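# Place long carton flat, centered between two short cartons

## Task

Lower the long carton so it lies flat in the space between the two short cartons, centered in that space, with the same face upward as it had originally; the short cartons must stay where and how they started, nothing may be held in place only by the robot at the end, and the robot must release the carton and back away.

## Robot and tools

Robot: a single six-joint arm with a vacuum tool instead of fingers. The tool has four suction cups on two air channels. In the cup point's own frame the cups sit at x = -35 and +35 mm; the pair at y = -70 mm is channel a and the pair at y = +70 mm is channel b. The tool reaches 148 mm to either side along its y axis. The cups point along the cup point's +z axis, so for picking from above that axis should point down.

Frames: everything is in the scene frame. Its origin is on the table surface below the arm base, +z is up, and +y is to the left when facing along +x. The base may be slightly tilted. Reported cup point positions get less accurate the farther the arm reaches.

The row: every motion command is one row of 9 numbers in this order: x, y, z (metres, absolute target position of the cup point in the scene frame), then qw, qx, qy, qz (absolute target orientation, w first, scene frame), then suction_a and suction_b, each between -1 and 1. So the first seven numbers form an absolute pose, not an offset. Suction values: 1 means full vacuum (about 75 kPa under ambient), smaller values request that fraction, and 0.01 or less switches the channel off. Channels keep their last value. Repeat the wanted quaternion in every row; copying the last reported one can let orientation creep.

Tools:
- execute_actions: argument actions is a list holding zero or one item. An empty list just reports the state. An item with rows (1 to 15 rows, each a 9-number row) and optional steps (1 to 15, default 15) plays one row per 1/30 s step; if rows run out the final row repeats. An item with only steps (up to 300) is a wait counted from the previous result, including your thinking time. Optional pictures true/false controls camera images. A rejected call sends nothing. Any target more than 0.6 m from the last reported position along any of the cup point's axes is rejected.
- move: target is one 9-number row; speed is m/s from 0.002 to 0.5 (default 0.25), with rotation capped at twice that value in rad/s. It drives a straight-line path to the target lasting 0.5 to 10 s (cut off at 10 s). Tool values are applied at the start. It does not avoid obstacles, may overshoot the speed, especially with a near-straight arm. Its result adds a move: line with the ending (done, off_target, moving, held, fault) and active limits (paced means the sent pose was clipped; held means a safety check blocked some steps, after which the arm may rush), plus distance to target.
- wait: seconds from 0 to 10; sends nothing new.
- zoom_image: camera is cam_high, cam_low or cam_wrist; region is [x0, y0, x1, y1] pixels in that camera's 896x504 image, top-left origin, at most 504x504.
- finished_scene: scene is the number of the current scene; ends and grades it, irreversibly.

Control behaviour: each step the commanded pose is limited to 70 mm and 16 degrees from the measured pose, then solved by damped inverse kinematics favouring position over orientation. After an action the arm only continues to the last clipped pose, so a distant target may need several calls; check the reported pose. A Hand target line shows where the controller is currently heading. A pose unreachable line or HELD marks steps altered or blocked by the clearance check (the base mount counts as arm).

Result lines: the state gives end_effector_position, end_effector_quat_wxyz and velocities; suction_measured_a/b give reached vacuum per channel (near 0 means no seal; on a sealed airtight surface it settles up to 0.17 below command, 0.27 with both on); part_present_a/b switch to 1 at 0.54 and back to 0 below 0.49. Joint torques and Flange force are noisy estimates; flange force includes any carried weight and can say no reading.

Gripping: turn a channel on and press both its cups fully onto a flat, smooth, unbroken face of the carton, away from edges and seams. A channel with an uncovered cup starves the other channel, so switch on only channels whose cups are covered. Under vacuum the cups compress, so the load sits up to about 12 mm nearer the tool. Vacuum alone can lift a resting object. To release, set the carton down on its support first, then set both channels to 0, then rise at least 15 mm. A cup sealed on the table pins the tool; switch that channel off.

Suggested order: look and zoom to locate the cartons and the gap; approach above the long carton with cups down; descend gently to contact; apply suction and confirm part_present; lift clear; carry over the gap keeping the same face up and the carton level; lower slowly until it rests flat and centered without nudging the short cartons; switch suction off; lift away; confirm the layout; then call finished_scene.

Avoid: the arm is stiff, so commanding even slightly past a firm contact can trigger a fault; a joint torque at its load limit or an external force of 144 N stops the arm for 10 s and discards the rest of the call. Long holds heat the motors (watch for MOTOR HOT). Approach contacts slowly. Do not drop, slide or slam the carton, and never let anything fall from the table. Loose items may occasionally be bumped by outside pushes, so recheck before finishing.

Each tool is called after "Call:" by a JSON object that holds its "api" and its "payload".

## Session

Call:
{"api": "execute_actions", "payload": {"actions": []}}

Scene clock: 0.00 s of 6000.00 s.
end_effector_position=(+0.6524, -0.0117, +0.4917) suction_measured_a=0.00 part_present_a=0 suction_measured_b=0.00 part_present_b=0 end_effector_quat_wxyz=(-0.003, +0.713, +0.701, -0.002) end_effector_velocity=(-0.000, +0.001, -0.001) end_effector_angular_velocity=(+0.001, +0.001, +0.001)
Joint positions: [-0.051  0.151  1.527  0.001  1.464  1.517]
Joint velocities: [ 0.001 -0.     0.001  0.001 -0.    -0.   ]
Joint torques (N m, as the joint torque sensors report them, + toward a larger angle): no reading
Flange force (N, the push that the arm receives, along the end effector's own x y z axes): no reading
Hand target: +0.652, -0.012, +0.492; -0.003, +0.713, +0.701, -0.002

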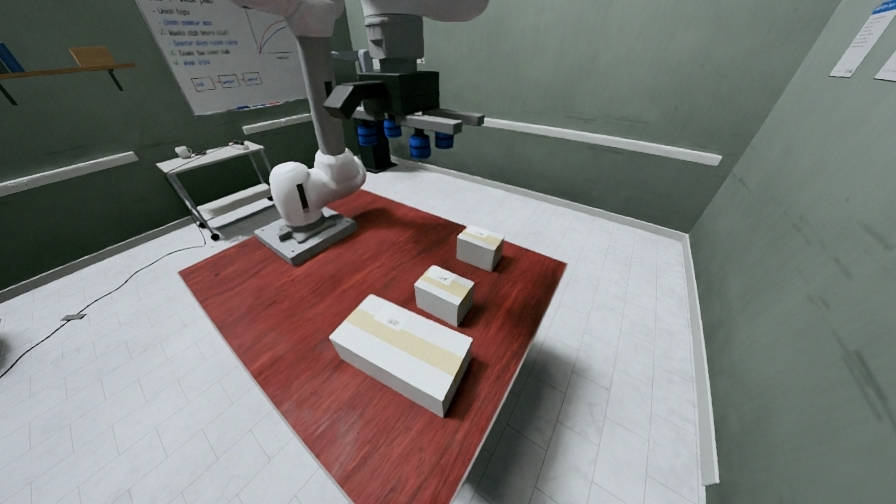

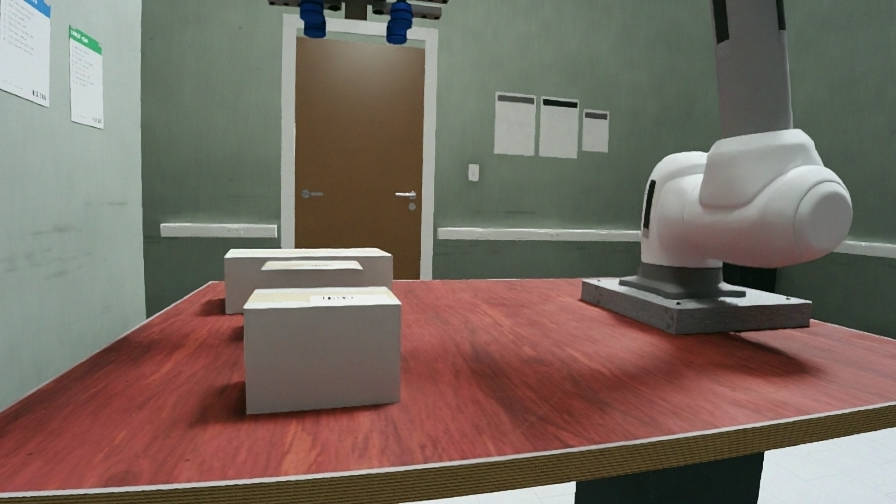

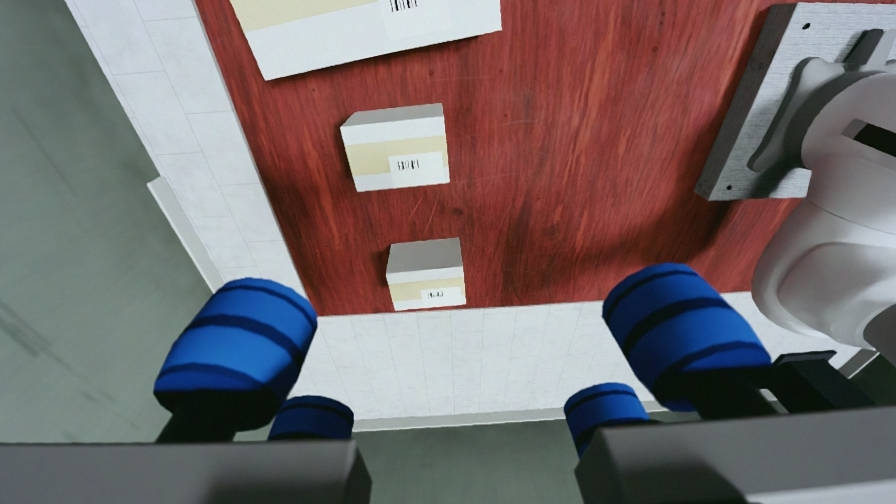

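Call:
{"api": "zoom_image", "payload": {"camera": "cam_wrist", "region": [200, 0, 560, 330]}}

Call:
{"api": "zoom_image", "payload": {"camera": "cam_high", "region": [300, 210, 580, 430]}}

Call:
{"api": "zoom_image", "payload": {"camera": "cam_low", "region": [200, 230, 440, 430]}}

Region (200, 0, 560, 330) of cam_wrist's 896x504 image, scaled by 1.400, with more detail than that image has; it fills the top 462 rows of this view, and the rest is white.

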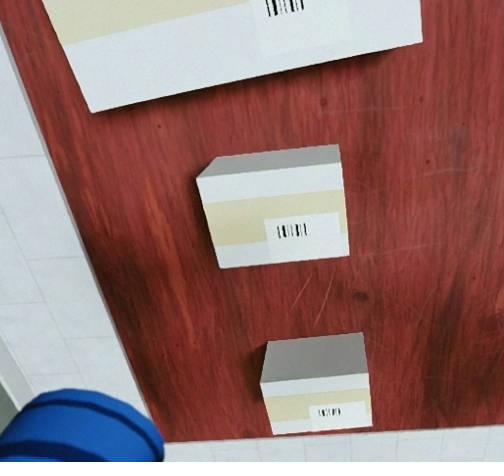

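Region (300, 210, 580, 430) of cam_high's 896x504 image, scaled by 1.800, with more detail than that image has; it fills the top 396 rows of this view, and the rest is white.

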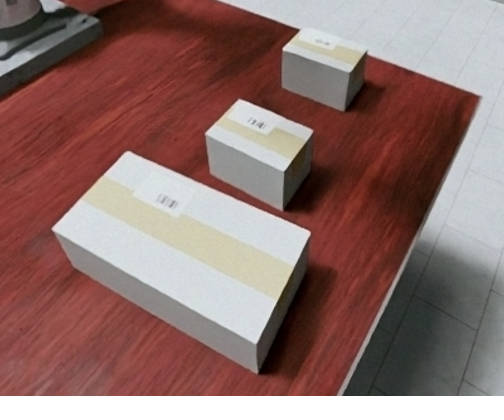

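Region (200, 230, 440, 430) of cam_low's 896x504 image, scaled by 2.100, with more detail than that image has.

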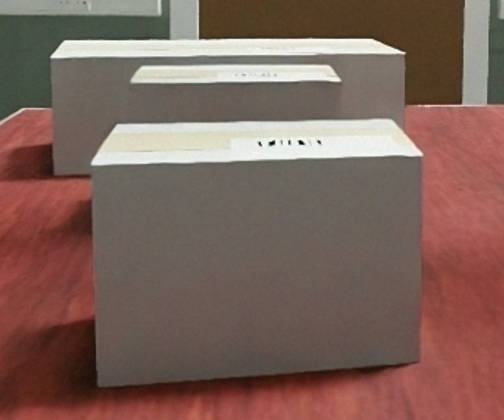

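Call:
{"api": "move", "payload": {"target": [0.743, -0.196, 0.22, 0, 0.6547, 0.7559, 0, 0, 0], "speed": 0.3}}

Scene clock: 41.53 s of 6000.00 s.
end_effector_position=(+0.7436, -0.1958, +0.2200) suction_measured_a=0.00 part_present_a=0 suction_measured_b=0.00 part_present_b=0 end_effector_quat_wxyz=(+0.000, +0.655, +0.756, +0.000) end_effector_velocity=(-0.000, +0.000, -0.001) end_effector_angular_velocity=(+0.001, +0.001, +0.001)
Joint positions: [-0.284  0.464  1.616  0.001  1.055  1.125]
Joint velocities: [ 0.     0.001  0.001  0.     0.    -0.001]
Joint torques (N m, as the joint torque sensors report them, + toward a larger angle): [ -2.45 -79.21 -40.24   3.55   1.15   0.3 ]
Flange force (N, the push that the arm receives, along the end effector's own x y z axes): [8.8 -12.6 -5.7]
Hand target: +0.744, -0.196, +0.220; +0.000, +0.655, +0.756, +0.000
Off the commanded pose: 0.001 m, 0 deg.
After step 90, 37.03 s passed at rest.
move: done
camera_calibration (this result's frames):
cam_wrist: T_world_to_cam=[[-0.990925, -0.131738, 0.0267015, 0.714242], [-0.0943063, 0.822926, 0.560267, 0.164288], [-0.0957816, 0.552664, -0.827882, 0.495051], [0, 0, 0, 1]] pos_world=[0.770671, -0.314702, 0.298727]

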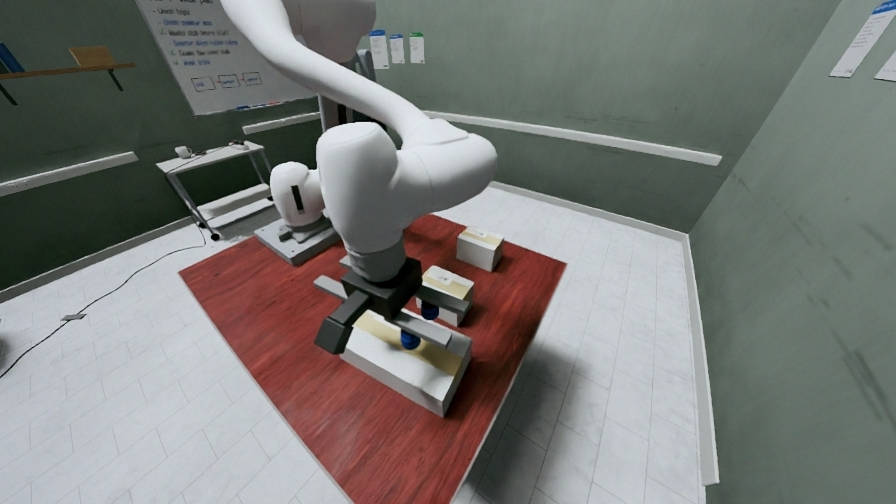

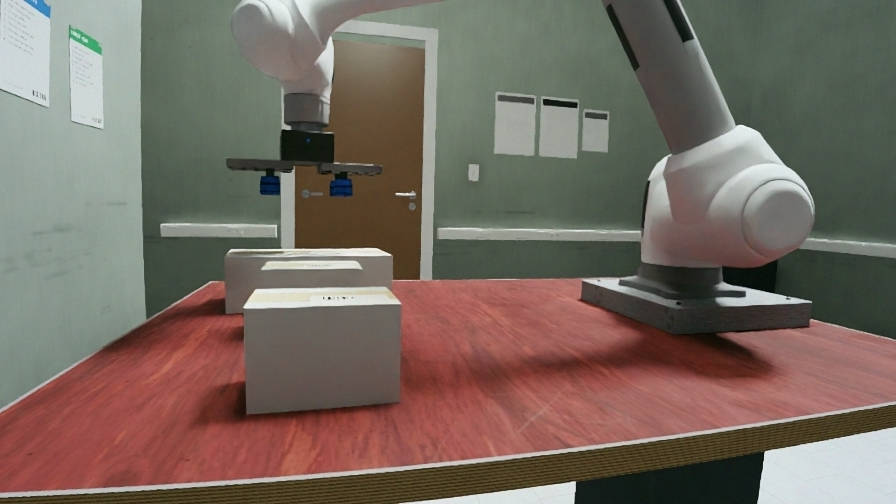

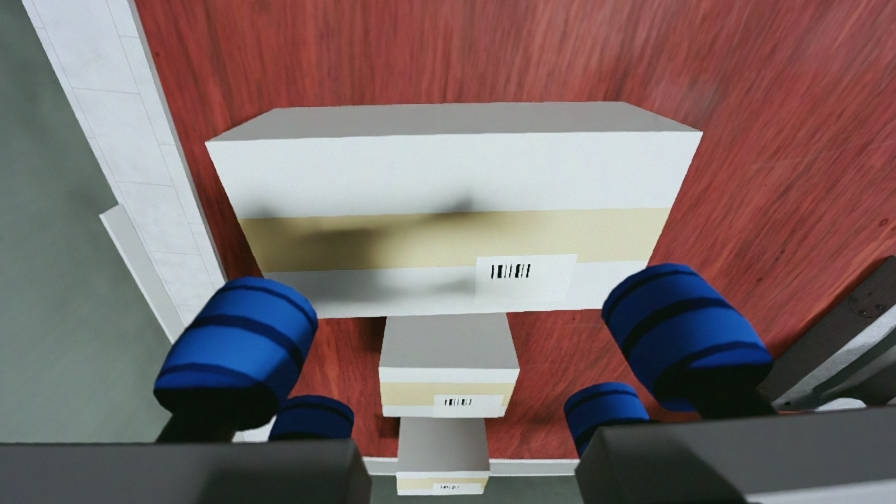

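Call:
{"api": "move", "payload": {"target": [0.743, -0.1955, 0.118, 0, 0.654, 0.7565, 0, 0, 0], "speed": 0.2}}

Call:
{"api": "move", "payload": {"target": [0.743, -0.1955, 0.098, 0, 0.654, 0.7565, 0, 1, 1], "speed": 0.03}}

Scene clock: 50.03 s of 6000.00 s.
end_effector_position=(+0.7429, -0.1955, +0.1178) suction_measured_a=0.00 part_present_a=0 suction_measured_b=0.00 part_present_b=0 end_effector_quat_wxyz=(-0.000, +0.654, +0.756, -0.000) end_effector_velocity=(-0.000, +0.000, -0.001) end_effector_angular_velocity=(+0.000, +0.002, +0.000)
Joint positions: [-0.283  0.556  1.684  0.     0.895  1.123]
Joint velocities: [ 0.     0.001  0.    -0.     0.001  0.001]
Joint torques (N m, as the joint torque sensors report them, + toward a larger angle): [  2.12 -83.06 -35.95   3.07   1.34   0.07]
Flange force (N, the push that the arm receives, along the end effector's own x y z axes): [3.2 -14.5 -6.4]
Hand target: +0.743, -0.196, +0.118; +0.000, +0.654, +0.756, -0.000
Off the commanded pose: 0.000 m, 0 deg.
After step 90, 4.67 s passed at rest.
move: done
camera_calibration (this result's frames):
cam_wrist: T_world_to_cam=[[-0.99063, -0.133828, 0.0272412, 0.715657], [-0.0957525, 0.822813, 0.560188, 0.222288], [-0.0973833, 0.552331, -0.827917, 0.411386], [0, 0, 0, 1]] pos_world=[0.770298, -0.314348, 0.196576]

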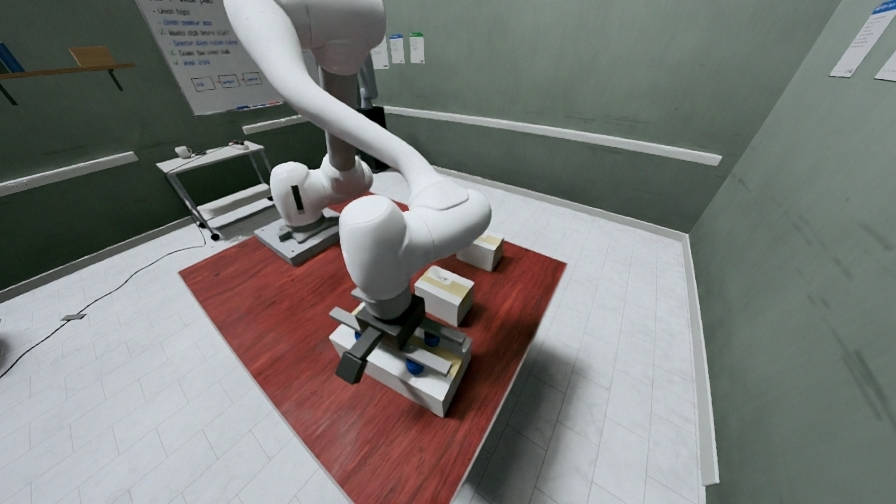

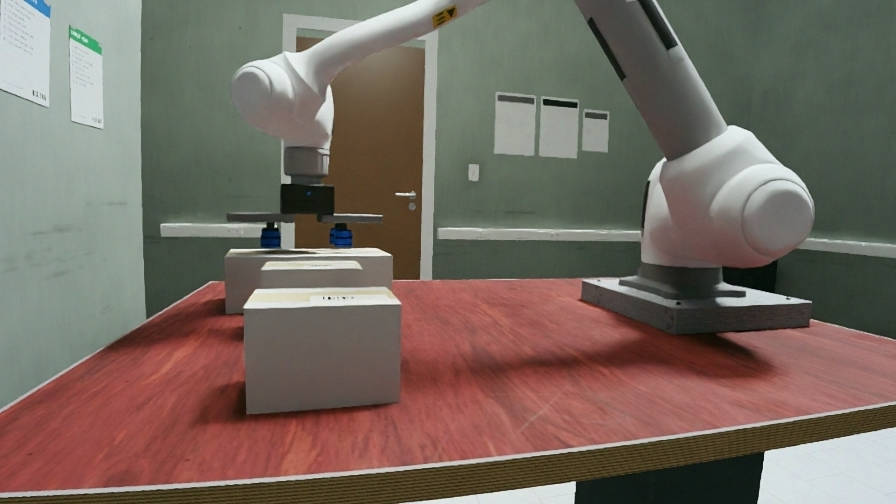

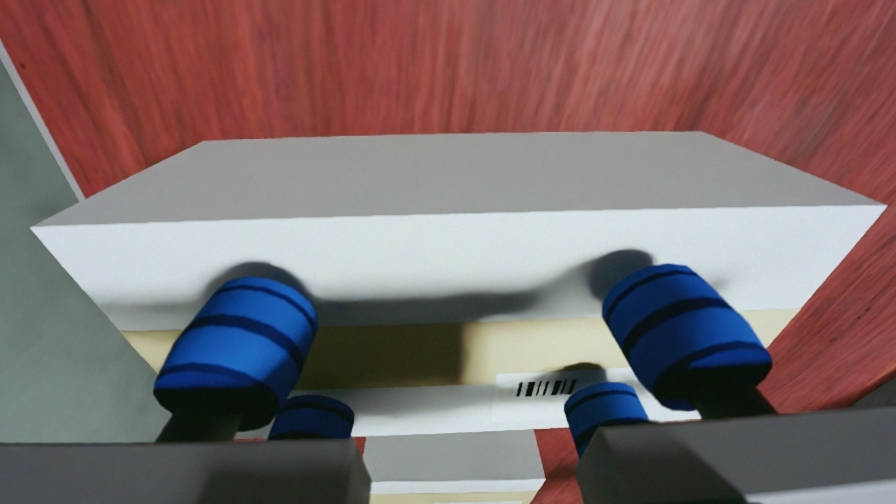

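Scene clock: 50.93 s of 6000.00 s.
end_effector_position=(+0.7429, -0.1955, +0.0979) suction_measured_a=0.44 part_present_a=0 suction_measured_b=0.44 part_present_b=0 end_effector_quat_wxyz=(-0.000, +0.654, +0.756, -0.000) end_effector_velocity=(-0.001, +0.000, -0.001) end_effector_angular_velocity=(+0.000, +0.001, +0.000)
Joint positions: [-0.283  0.576  1.694  0.001  0.865  1.123]
Joint velocities: [-0.     0.     0.001 -0.    -0.    -0.   ]
Joint torques (N m, as the joint torque sensors report them, + toward a larger angle): [  1.4  -97.44 -40.93   3.69   0.47   0.22]
Flange force (N, the push that the arm receives, along the end effector's own x y z axes): [1.8 -10.1 7.7]
Hand target: +0.743, -0.196, +0.098; +0.000, +0.654, +0.756, -0.000
Off the commanded pose: 0.000 m, 0 deg.
move: done
camera_calibration (this result's frames):
cam_wrist: T_world_to_cam=[[-0.990624, -0.133884, 0.0271682, 0.716191], [-0.0958279, 0.822736, 0.560288, 0.233472], [-0.0973662, 0.552432, -0.827852, 0.394814], [0, 0, 0, 1]] pos_world=[0.770291, -0.314306, 0.176578]

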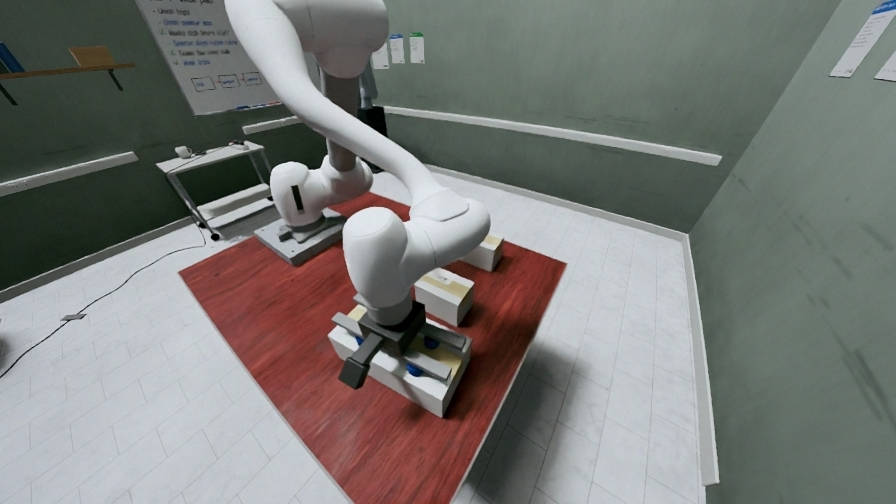

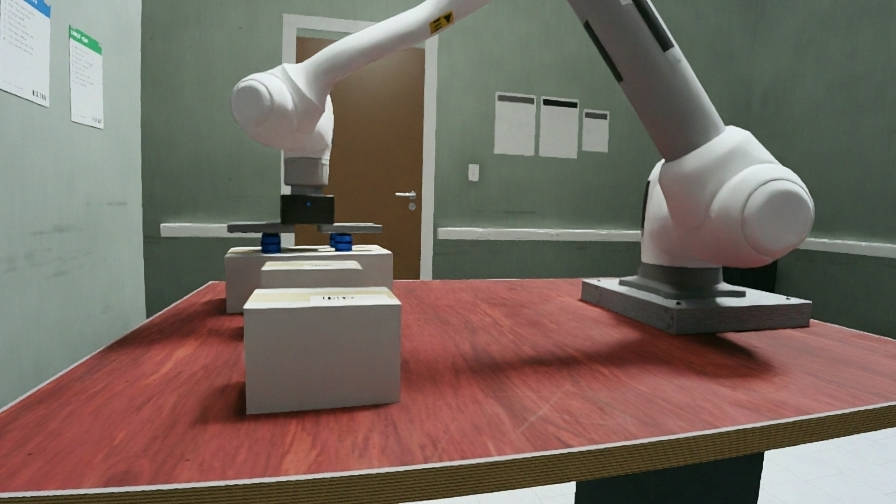

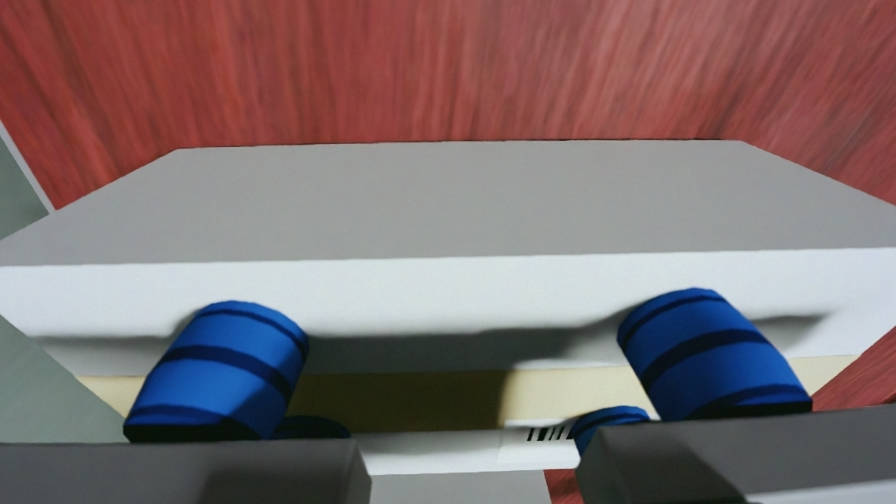

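Call:
{"api": "move", "payload": {"target": [0.743, -0.1955, 0.225, 0, 0.654, 0.7565, 0, 1, 1], "speed": 0.15}}

Scene clock: 53.53 s of 6000.00 s.
end_effector_position=(+0.7430, -0.1954, +0.2252) suction_measured_a=0.96 part_present_a=1 suction_measured_b=0.96 part_present_b=1 end_effector_quat_wxyz=(+0.000, +0.654, +0.757, +0.000) end_effector_velocity=(+0.001, +0.000, +0.000) end_effector_angular_velocity=(-0.000, -0.001, +0.000)
Joint positions: [-0.283  0.458  1.614  0.001  1.063  1.123]
Joint velocities: [ 0.001  0.    -0.001 -0.    -0.     0.   ]
Joint torques (N m, as the joint torque sensors report them, + toward a larger angle): [  1.06 -92.04 -49.02   4.03   1.05   0.48]
Flange force (N, the push that the arm receives, along the end effector's own x y z axes): [4.6 -15.1 12.2]
Hand target: +0.743, -0.195, +0.225; -0.000, +0.654, +0.757, +0.000
Off the commanded pose: 0.000 m, 0 deg.
move: done
camera_calibration (this result's frames):
cam_wrist: T_world_to_cam=[[-0.990624, -0.133993, 0.0266334, 0.712873], [-0.0962151, 0.822693, 0.560285, 0.16237], [-0.0969855, 0.552469, -0.827872, 0.49994], [0, 0, 0, 1]] pos_world=[0.770299, -0.314262, 0.303927]

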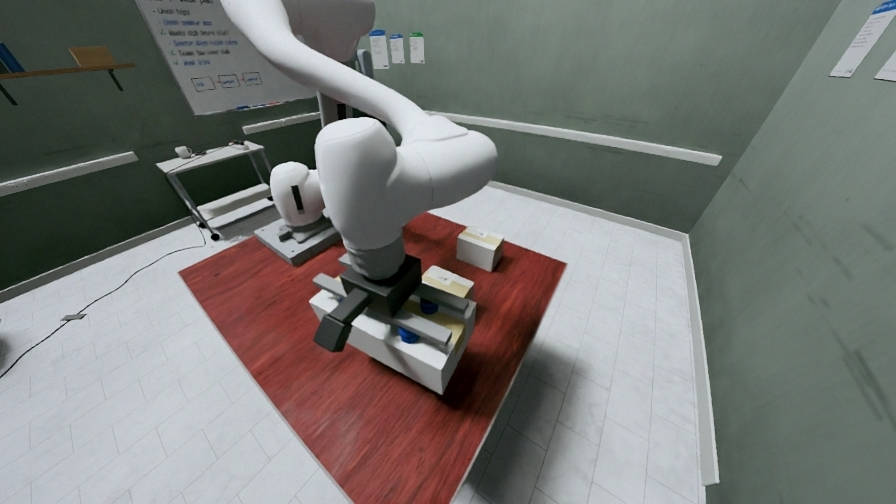

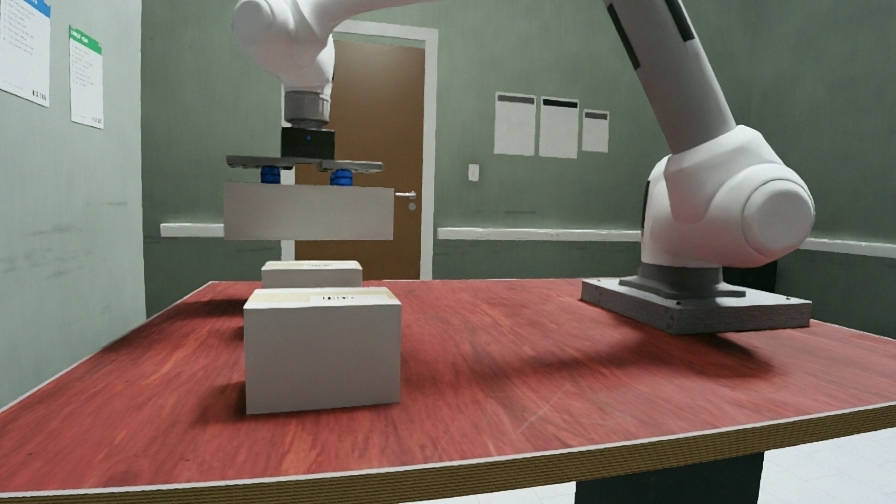

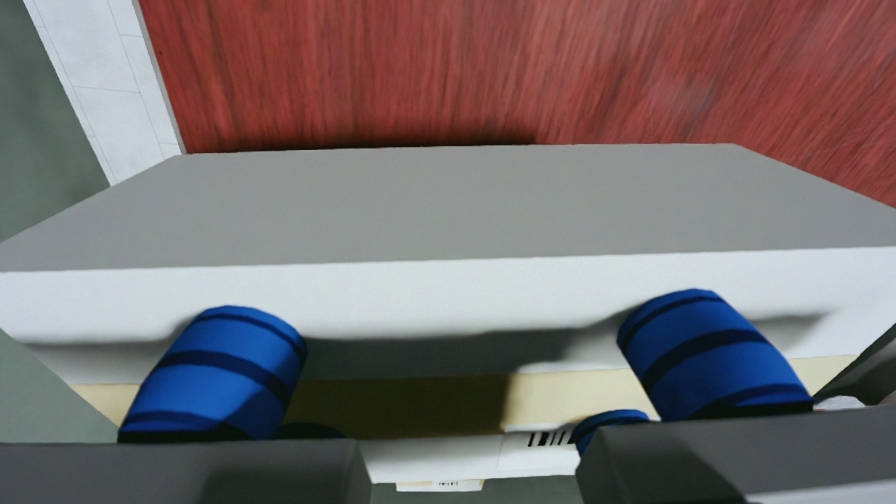

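Call:
{"api": "move", "payload": {"target": [0.711, 0.14, 0.212, 0, 0.682, 0.7314, 0, 1, 1], "speed": 0.25}}

Scene clock: 56.93 s of 6000.00 s.
end_effector_position=(+0.7104, +0.1398, +0.2120) suction_measured_a=0.96 part_present_a=1 suction_measured_b=0.96 part_present_b=1 end_effector_quat_wxyz=(+0.000, +0.682, +0.731, -0.000) end_effector_velocity=(-0.002, +0.001, -0.000) end_effector_angular_velocity=(-0.001, +0.004, +0.002)
Joint positions: [ 0.167  0.409  1.719 -0.003  1.008  1.651]
Joint velocities: [ 0.002 -0.     0.001 -0.     0.003  0.   ]
Joint torques (N m, as the joint torque sensors report them, + toward a larger angle): [ -1.03 -86.74 -46.84   4.02   0.56  -0.06]
Flange force (N, the push that the arm receives, along the end effector's own x y z axes): [1.1 -11.8 11.3]
Hand target: +0.710, +0.140, +0.212; -0.000, +0.682, +0.731, -0.000
Off the commanded pose: 0.001 m, 0 deg.
move: done
camera_calibration (this result's frames):
cam_wrist: T_world_to_cam=[[-0.997892, -0.0589983, 0.027028, 0.720491], [-0.0337829, 0.827888, 0.559875, -0.154126], [-0.0554078, 0.557782, -0.828136, 0.270427], [0, 0, 0, 1]] pos_world=[0.728749, 0.0192674, 0.290768]

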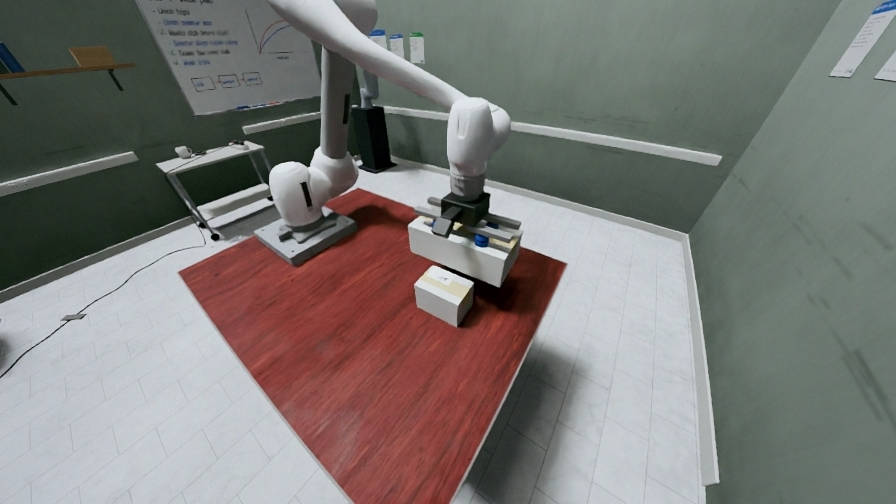

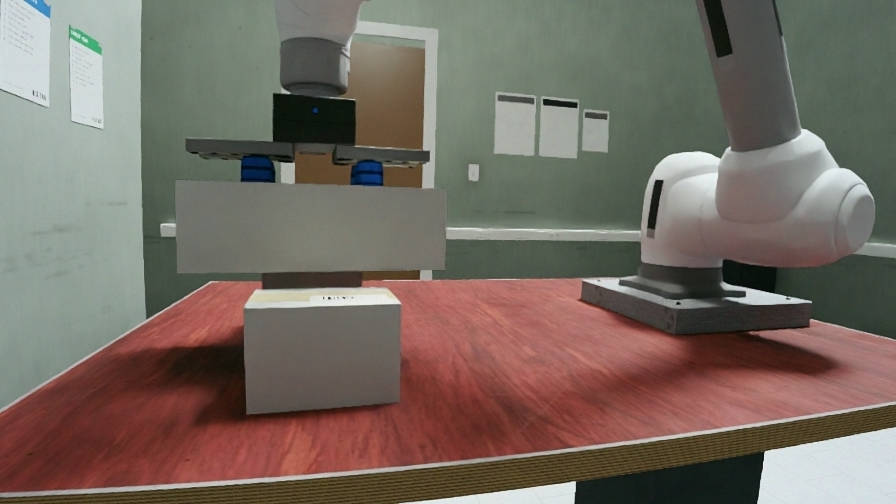

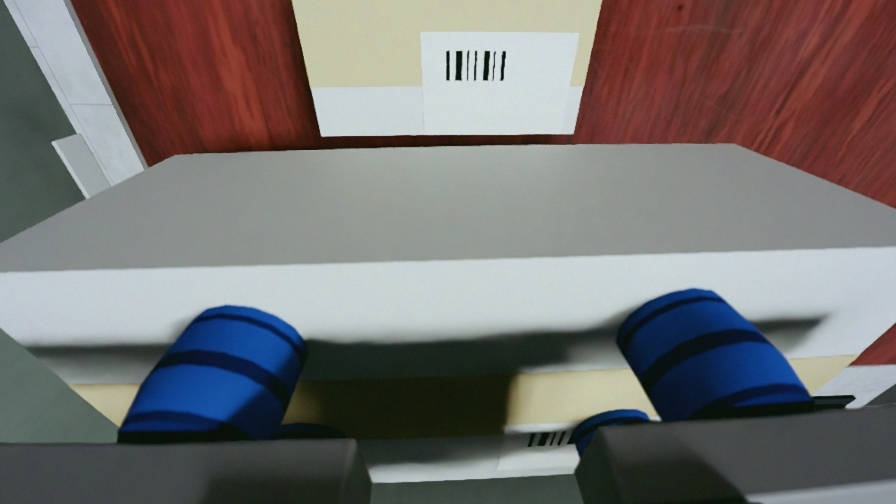

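Call:
{"api": "zoom_image", "payload": {"camera": "cam_wrist", "region": [150, 90, 450, 190]}}

Call:
{"api": "zoom_image", "payload": {"camera": "cam_wrist", "region": [460, 90, 760, 190]}}

Call:
{"api": "zoom_image", "payload": {"camera": "cam_low", "region": [160, 160, 460, 330]}}

Region (150, 90, 450, 190) of cam_wrist's 896x504 image, scaled by 1.680, with more detail than that image has.

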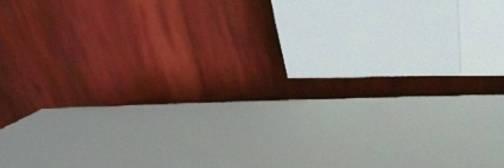

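Region (460, 90, 760, 190) of cam_wrist's 896x504 image, scaled by 1.680, with more detail than that image has.

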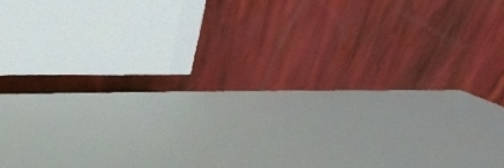

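Region (160, 160, 460, 330) of cam_low's 896x504 image, scaled by 1.680, with more detail than that image has; it fills the top 286 rows of this view, and the rest is white.

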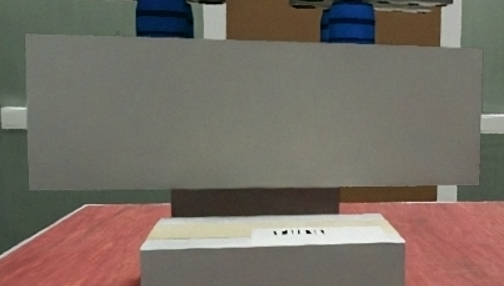

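Call:
{"api": "move", "payload": {"target": [0.7115, 0.1465, 0.198, 0, 0.6852, 0.7284, 0, 1, 1], "speed": 0.04}}

Call:
{"api": "zoom_image", "payload": {"camera": "cam_wrist", "region": [150, 90, 450, 190]}}

Call:
{"api": "zoom_image", "payload": {"camera": "cam_wrist", "region": [460, 90, 760, 190]}}

Call:
{"api": "zoom_image", "payload": {"camera": "cam_low", "region": [160, 240, 460, 330]}}

Call:
{"api": "zoom_image", "payload": {"camera": "cam_high", "region": [390, 200, 550, 330]}}

Scene clock: 91.33 s of 6000.00 s.
end_effector_position=(+0.7115, +0.1465, +0.1980) suction_measured_a=0.96 part_present_a=1 suction_measured_b=0.96 part_present_b=1 end_effector_quat_wxyz=(-0.000, +0.685, +0.728, -0.000) end_effector_velocity=(-0.000, +0.000, -0.000) end_effector_angular_velocity=(-0.000, +0.001, +0.001)
Joint positions: [ 0.176  0.424  1.725 -0.003  0.986  1.668]
Joint velocities: [ 0.  0.  0. -0.  0. -0.]
Joint torques (N m, as the joint torque sensors report them, + toward a larger angle): [  0.56 -87.23 -45.51   3.69   0.42   0.02]
Flange force (N, the push that the arm receives, along the end effector's own x y z axes): [-1.9 -10.2 9.9]
Hand target: +0.711, +0.146, +0.198; +0.000, +0.685, +0.728, -0.000
Off the commanded pose: 0.000 m, 0 deg.
move: done
camera_calibration (this result's frames):
cam_wrist: T_world_to_cam=[[-0.998368, -0.0502979, 0.0270328, 0.721381], [-0.0265423, 0.827927, 0.560208, -0.157013], [-0.0505584, 0.558576, -0.827911, 0.251503], [0, 0, 0, 1]] pos_world=[0.728752, 0.0257956, 0.276681]

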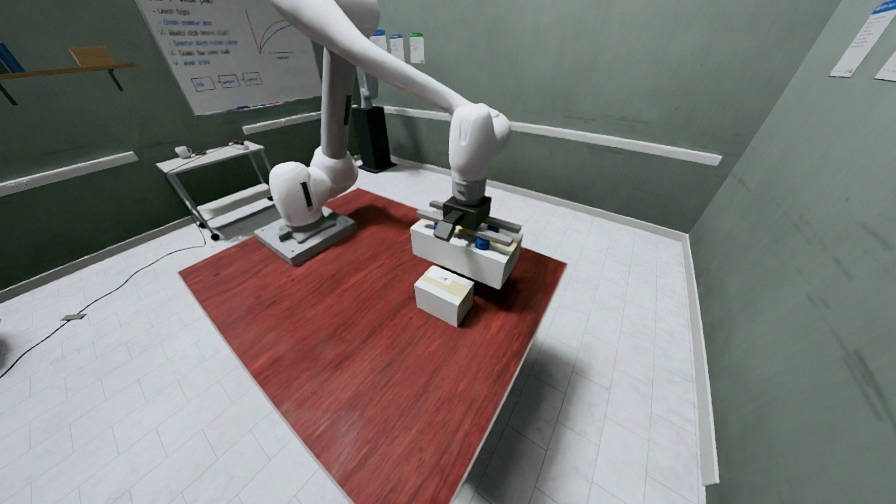

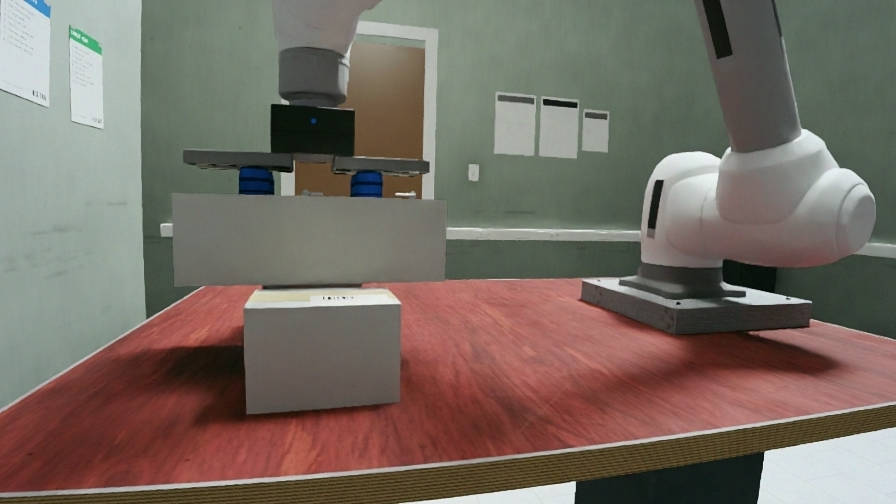

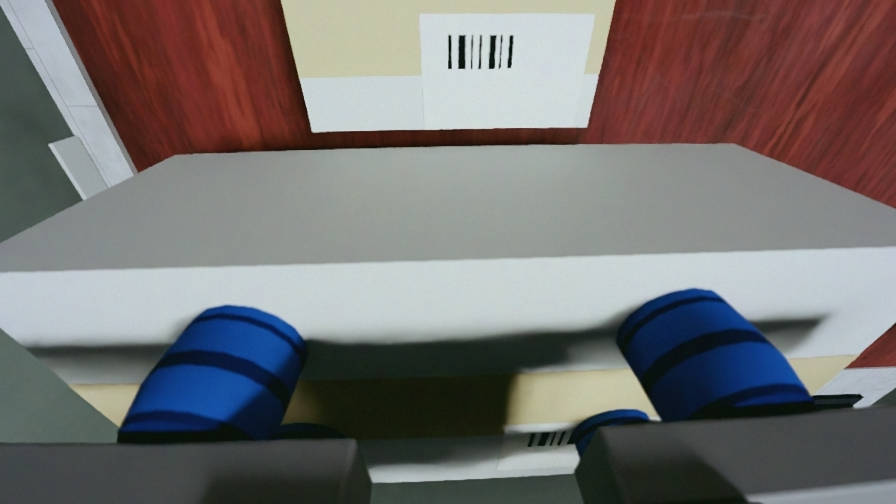

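Region (150, 90, 450, 190) of cam_wrist's 896x504 image, scaled by 1.680, with more detail than that image has.

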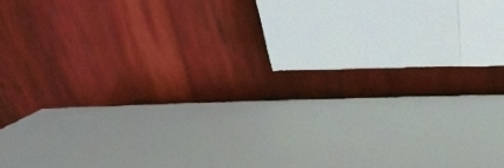

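Region (460, 90, 760, 190) of cam_wrist's 896x504 image, scaled by 1.680, with more detail than that image has.

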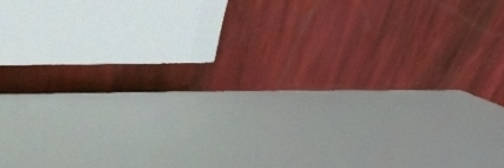

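Region (160, 240, 460, 330) of cam_low's 896x504 image, scaled by 1.680, with more detail than that image has; it fills the top 151 rows of this view, and the rest is white.

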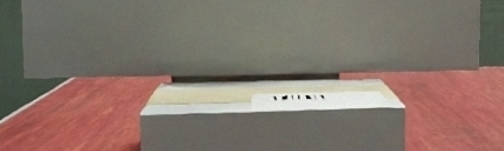

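Region (390, 200, 550, 330) of cam_high's 896x504 image, scaled by 3.150, with more detail than that image has; it fills the top 410 rows of this view, and the rest is white.

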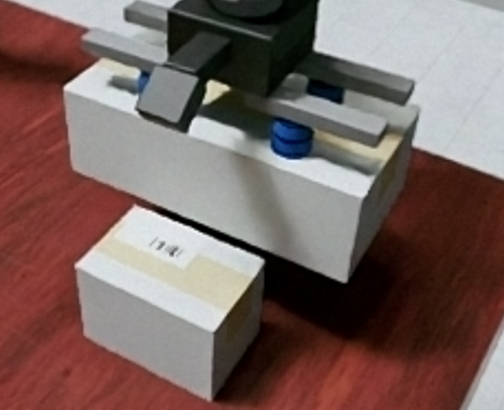

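Call:
{"api": "move", "payload": {"target": [0.7115, 0.1465, 0.115, 0, 0.6852, 0.7284, 0, 1, 1], "speed": 0.05}}

Call:
{"api": "zoom_image", "payload": {"camera": "cam_wrist", "region": [340, 420, 600, 504]}}

Call:
{"api": "zoom_image", "payload": {"camera": "cam_high", "region": [390, 200, 550, 330]}}

Scene clock: 99.63 s of 6000.00 s.
end_effector_position=(+0.7115, +0.1465, +0.1149) suction_measured_a=0.96 part_present_a=1 suction_measured_b=0.96 part_present_b=1 end_effector_quat_wxyz=(-0.000, +0.685, +0.728, -0.000) end_effector_velocity=(+0.001, +0.001, +0.001) end_effector_angular_velocity=(+0.000, -0.002, +0.001)
Joint positions: [ 0.176  0.507  1.777 -0.003  0.852  1.669]
Joint velocities: [ 0.001  0.    -0.002 -0.     0.    -0.   ]
Joint torques (N m, as the joint torque sensors report them, + toward a larger angle): [ -0.54 -94.65 -40.6    3.08  -0.33   0.5 ]
Flange force (N, the push that the arm receives, along the end effector's own x y z axes): [0.7 -3.9 9.4]
Hand target: +0.712, +0.146, +0.115; +0.000, +0.685, +0.728, -0.000
Off the commanded pose: 0.000 m, 0 deg.
move: done
camera_calibration (this result's frames):
cam_wrist: T_world_to_cam=[[-0.99837, -0.0502393, 0.0270809, 0.72364], [-0.0264718, 0.827985, 0.560126, -0.110516], [-0.0505629, 0.558496, -0.827965, 0.182782], [0, 0, 0, 1]] pos_world=[0.728777, 0.0257778, 0.193642]

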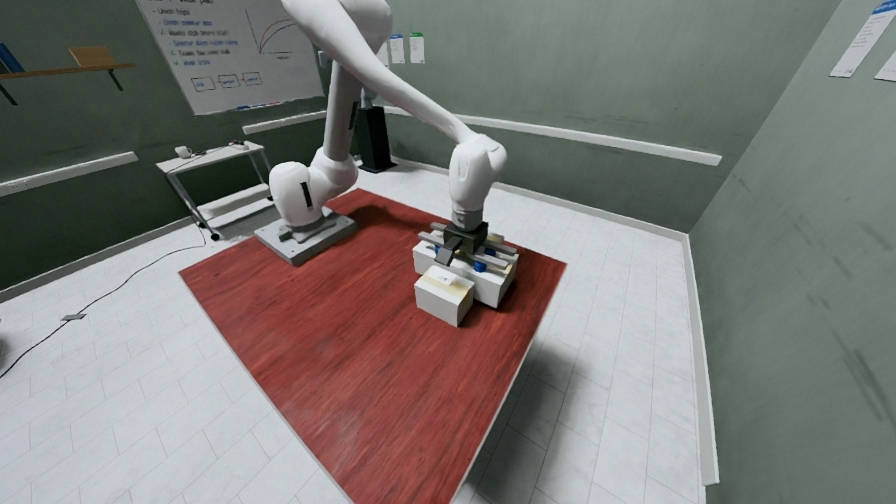

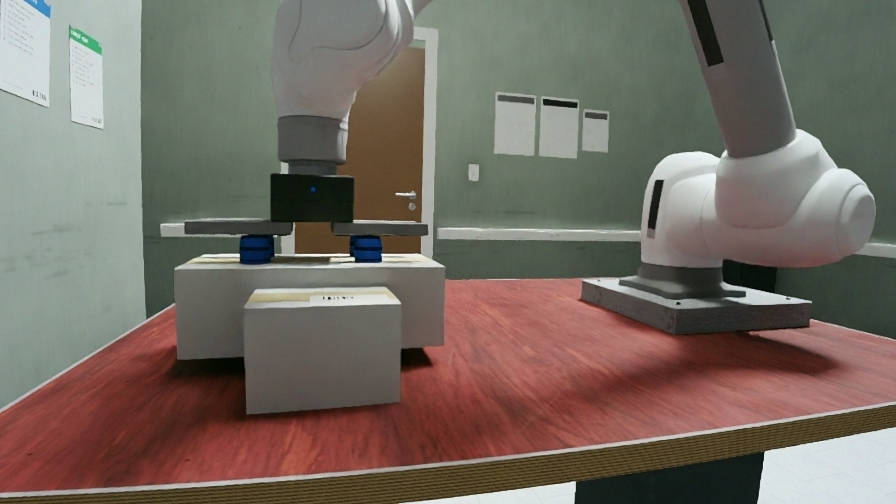

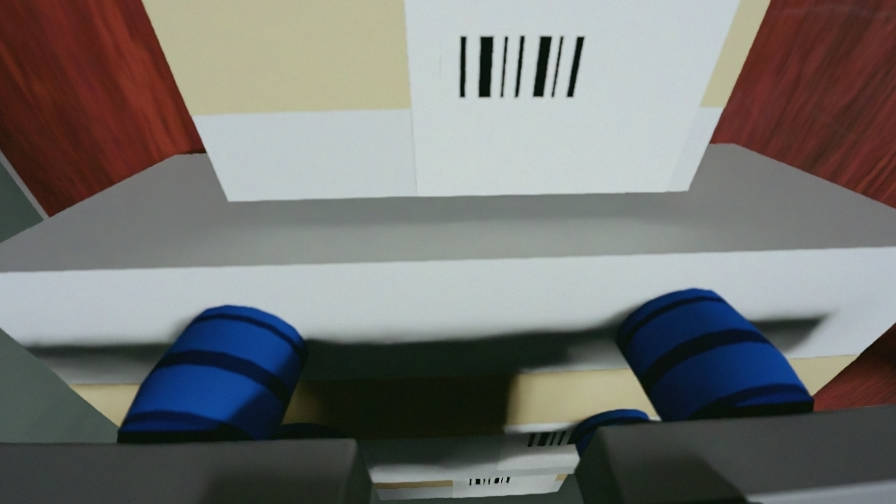

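Region (340, 420, 600, 504) of cam_wrist's 896x504 image, scaled by 1.938, with more detail than that image has; it fills the top 163 rows of this view, and the rest is white.

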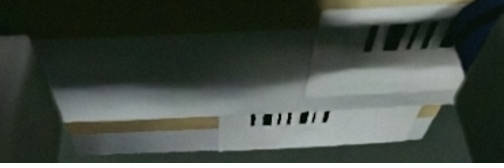

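Region (390, 200, 550, 330) of cam_high's 896x504 image, scaled by 3.150, with more detail than that image has; it fills the top 410 rows of this view, and the rest is white.

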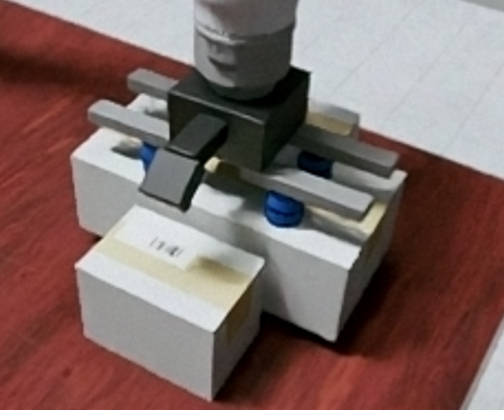

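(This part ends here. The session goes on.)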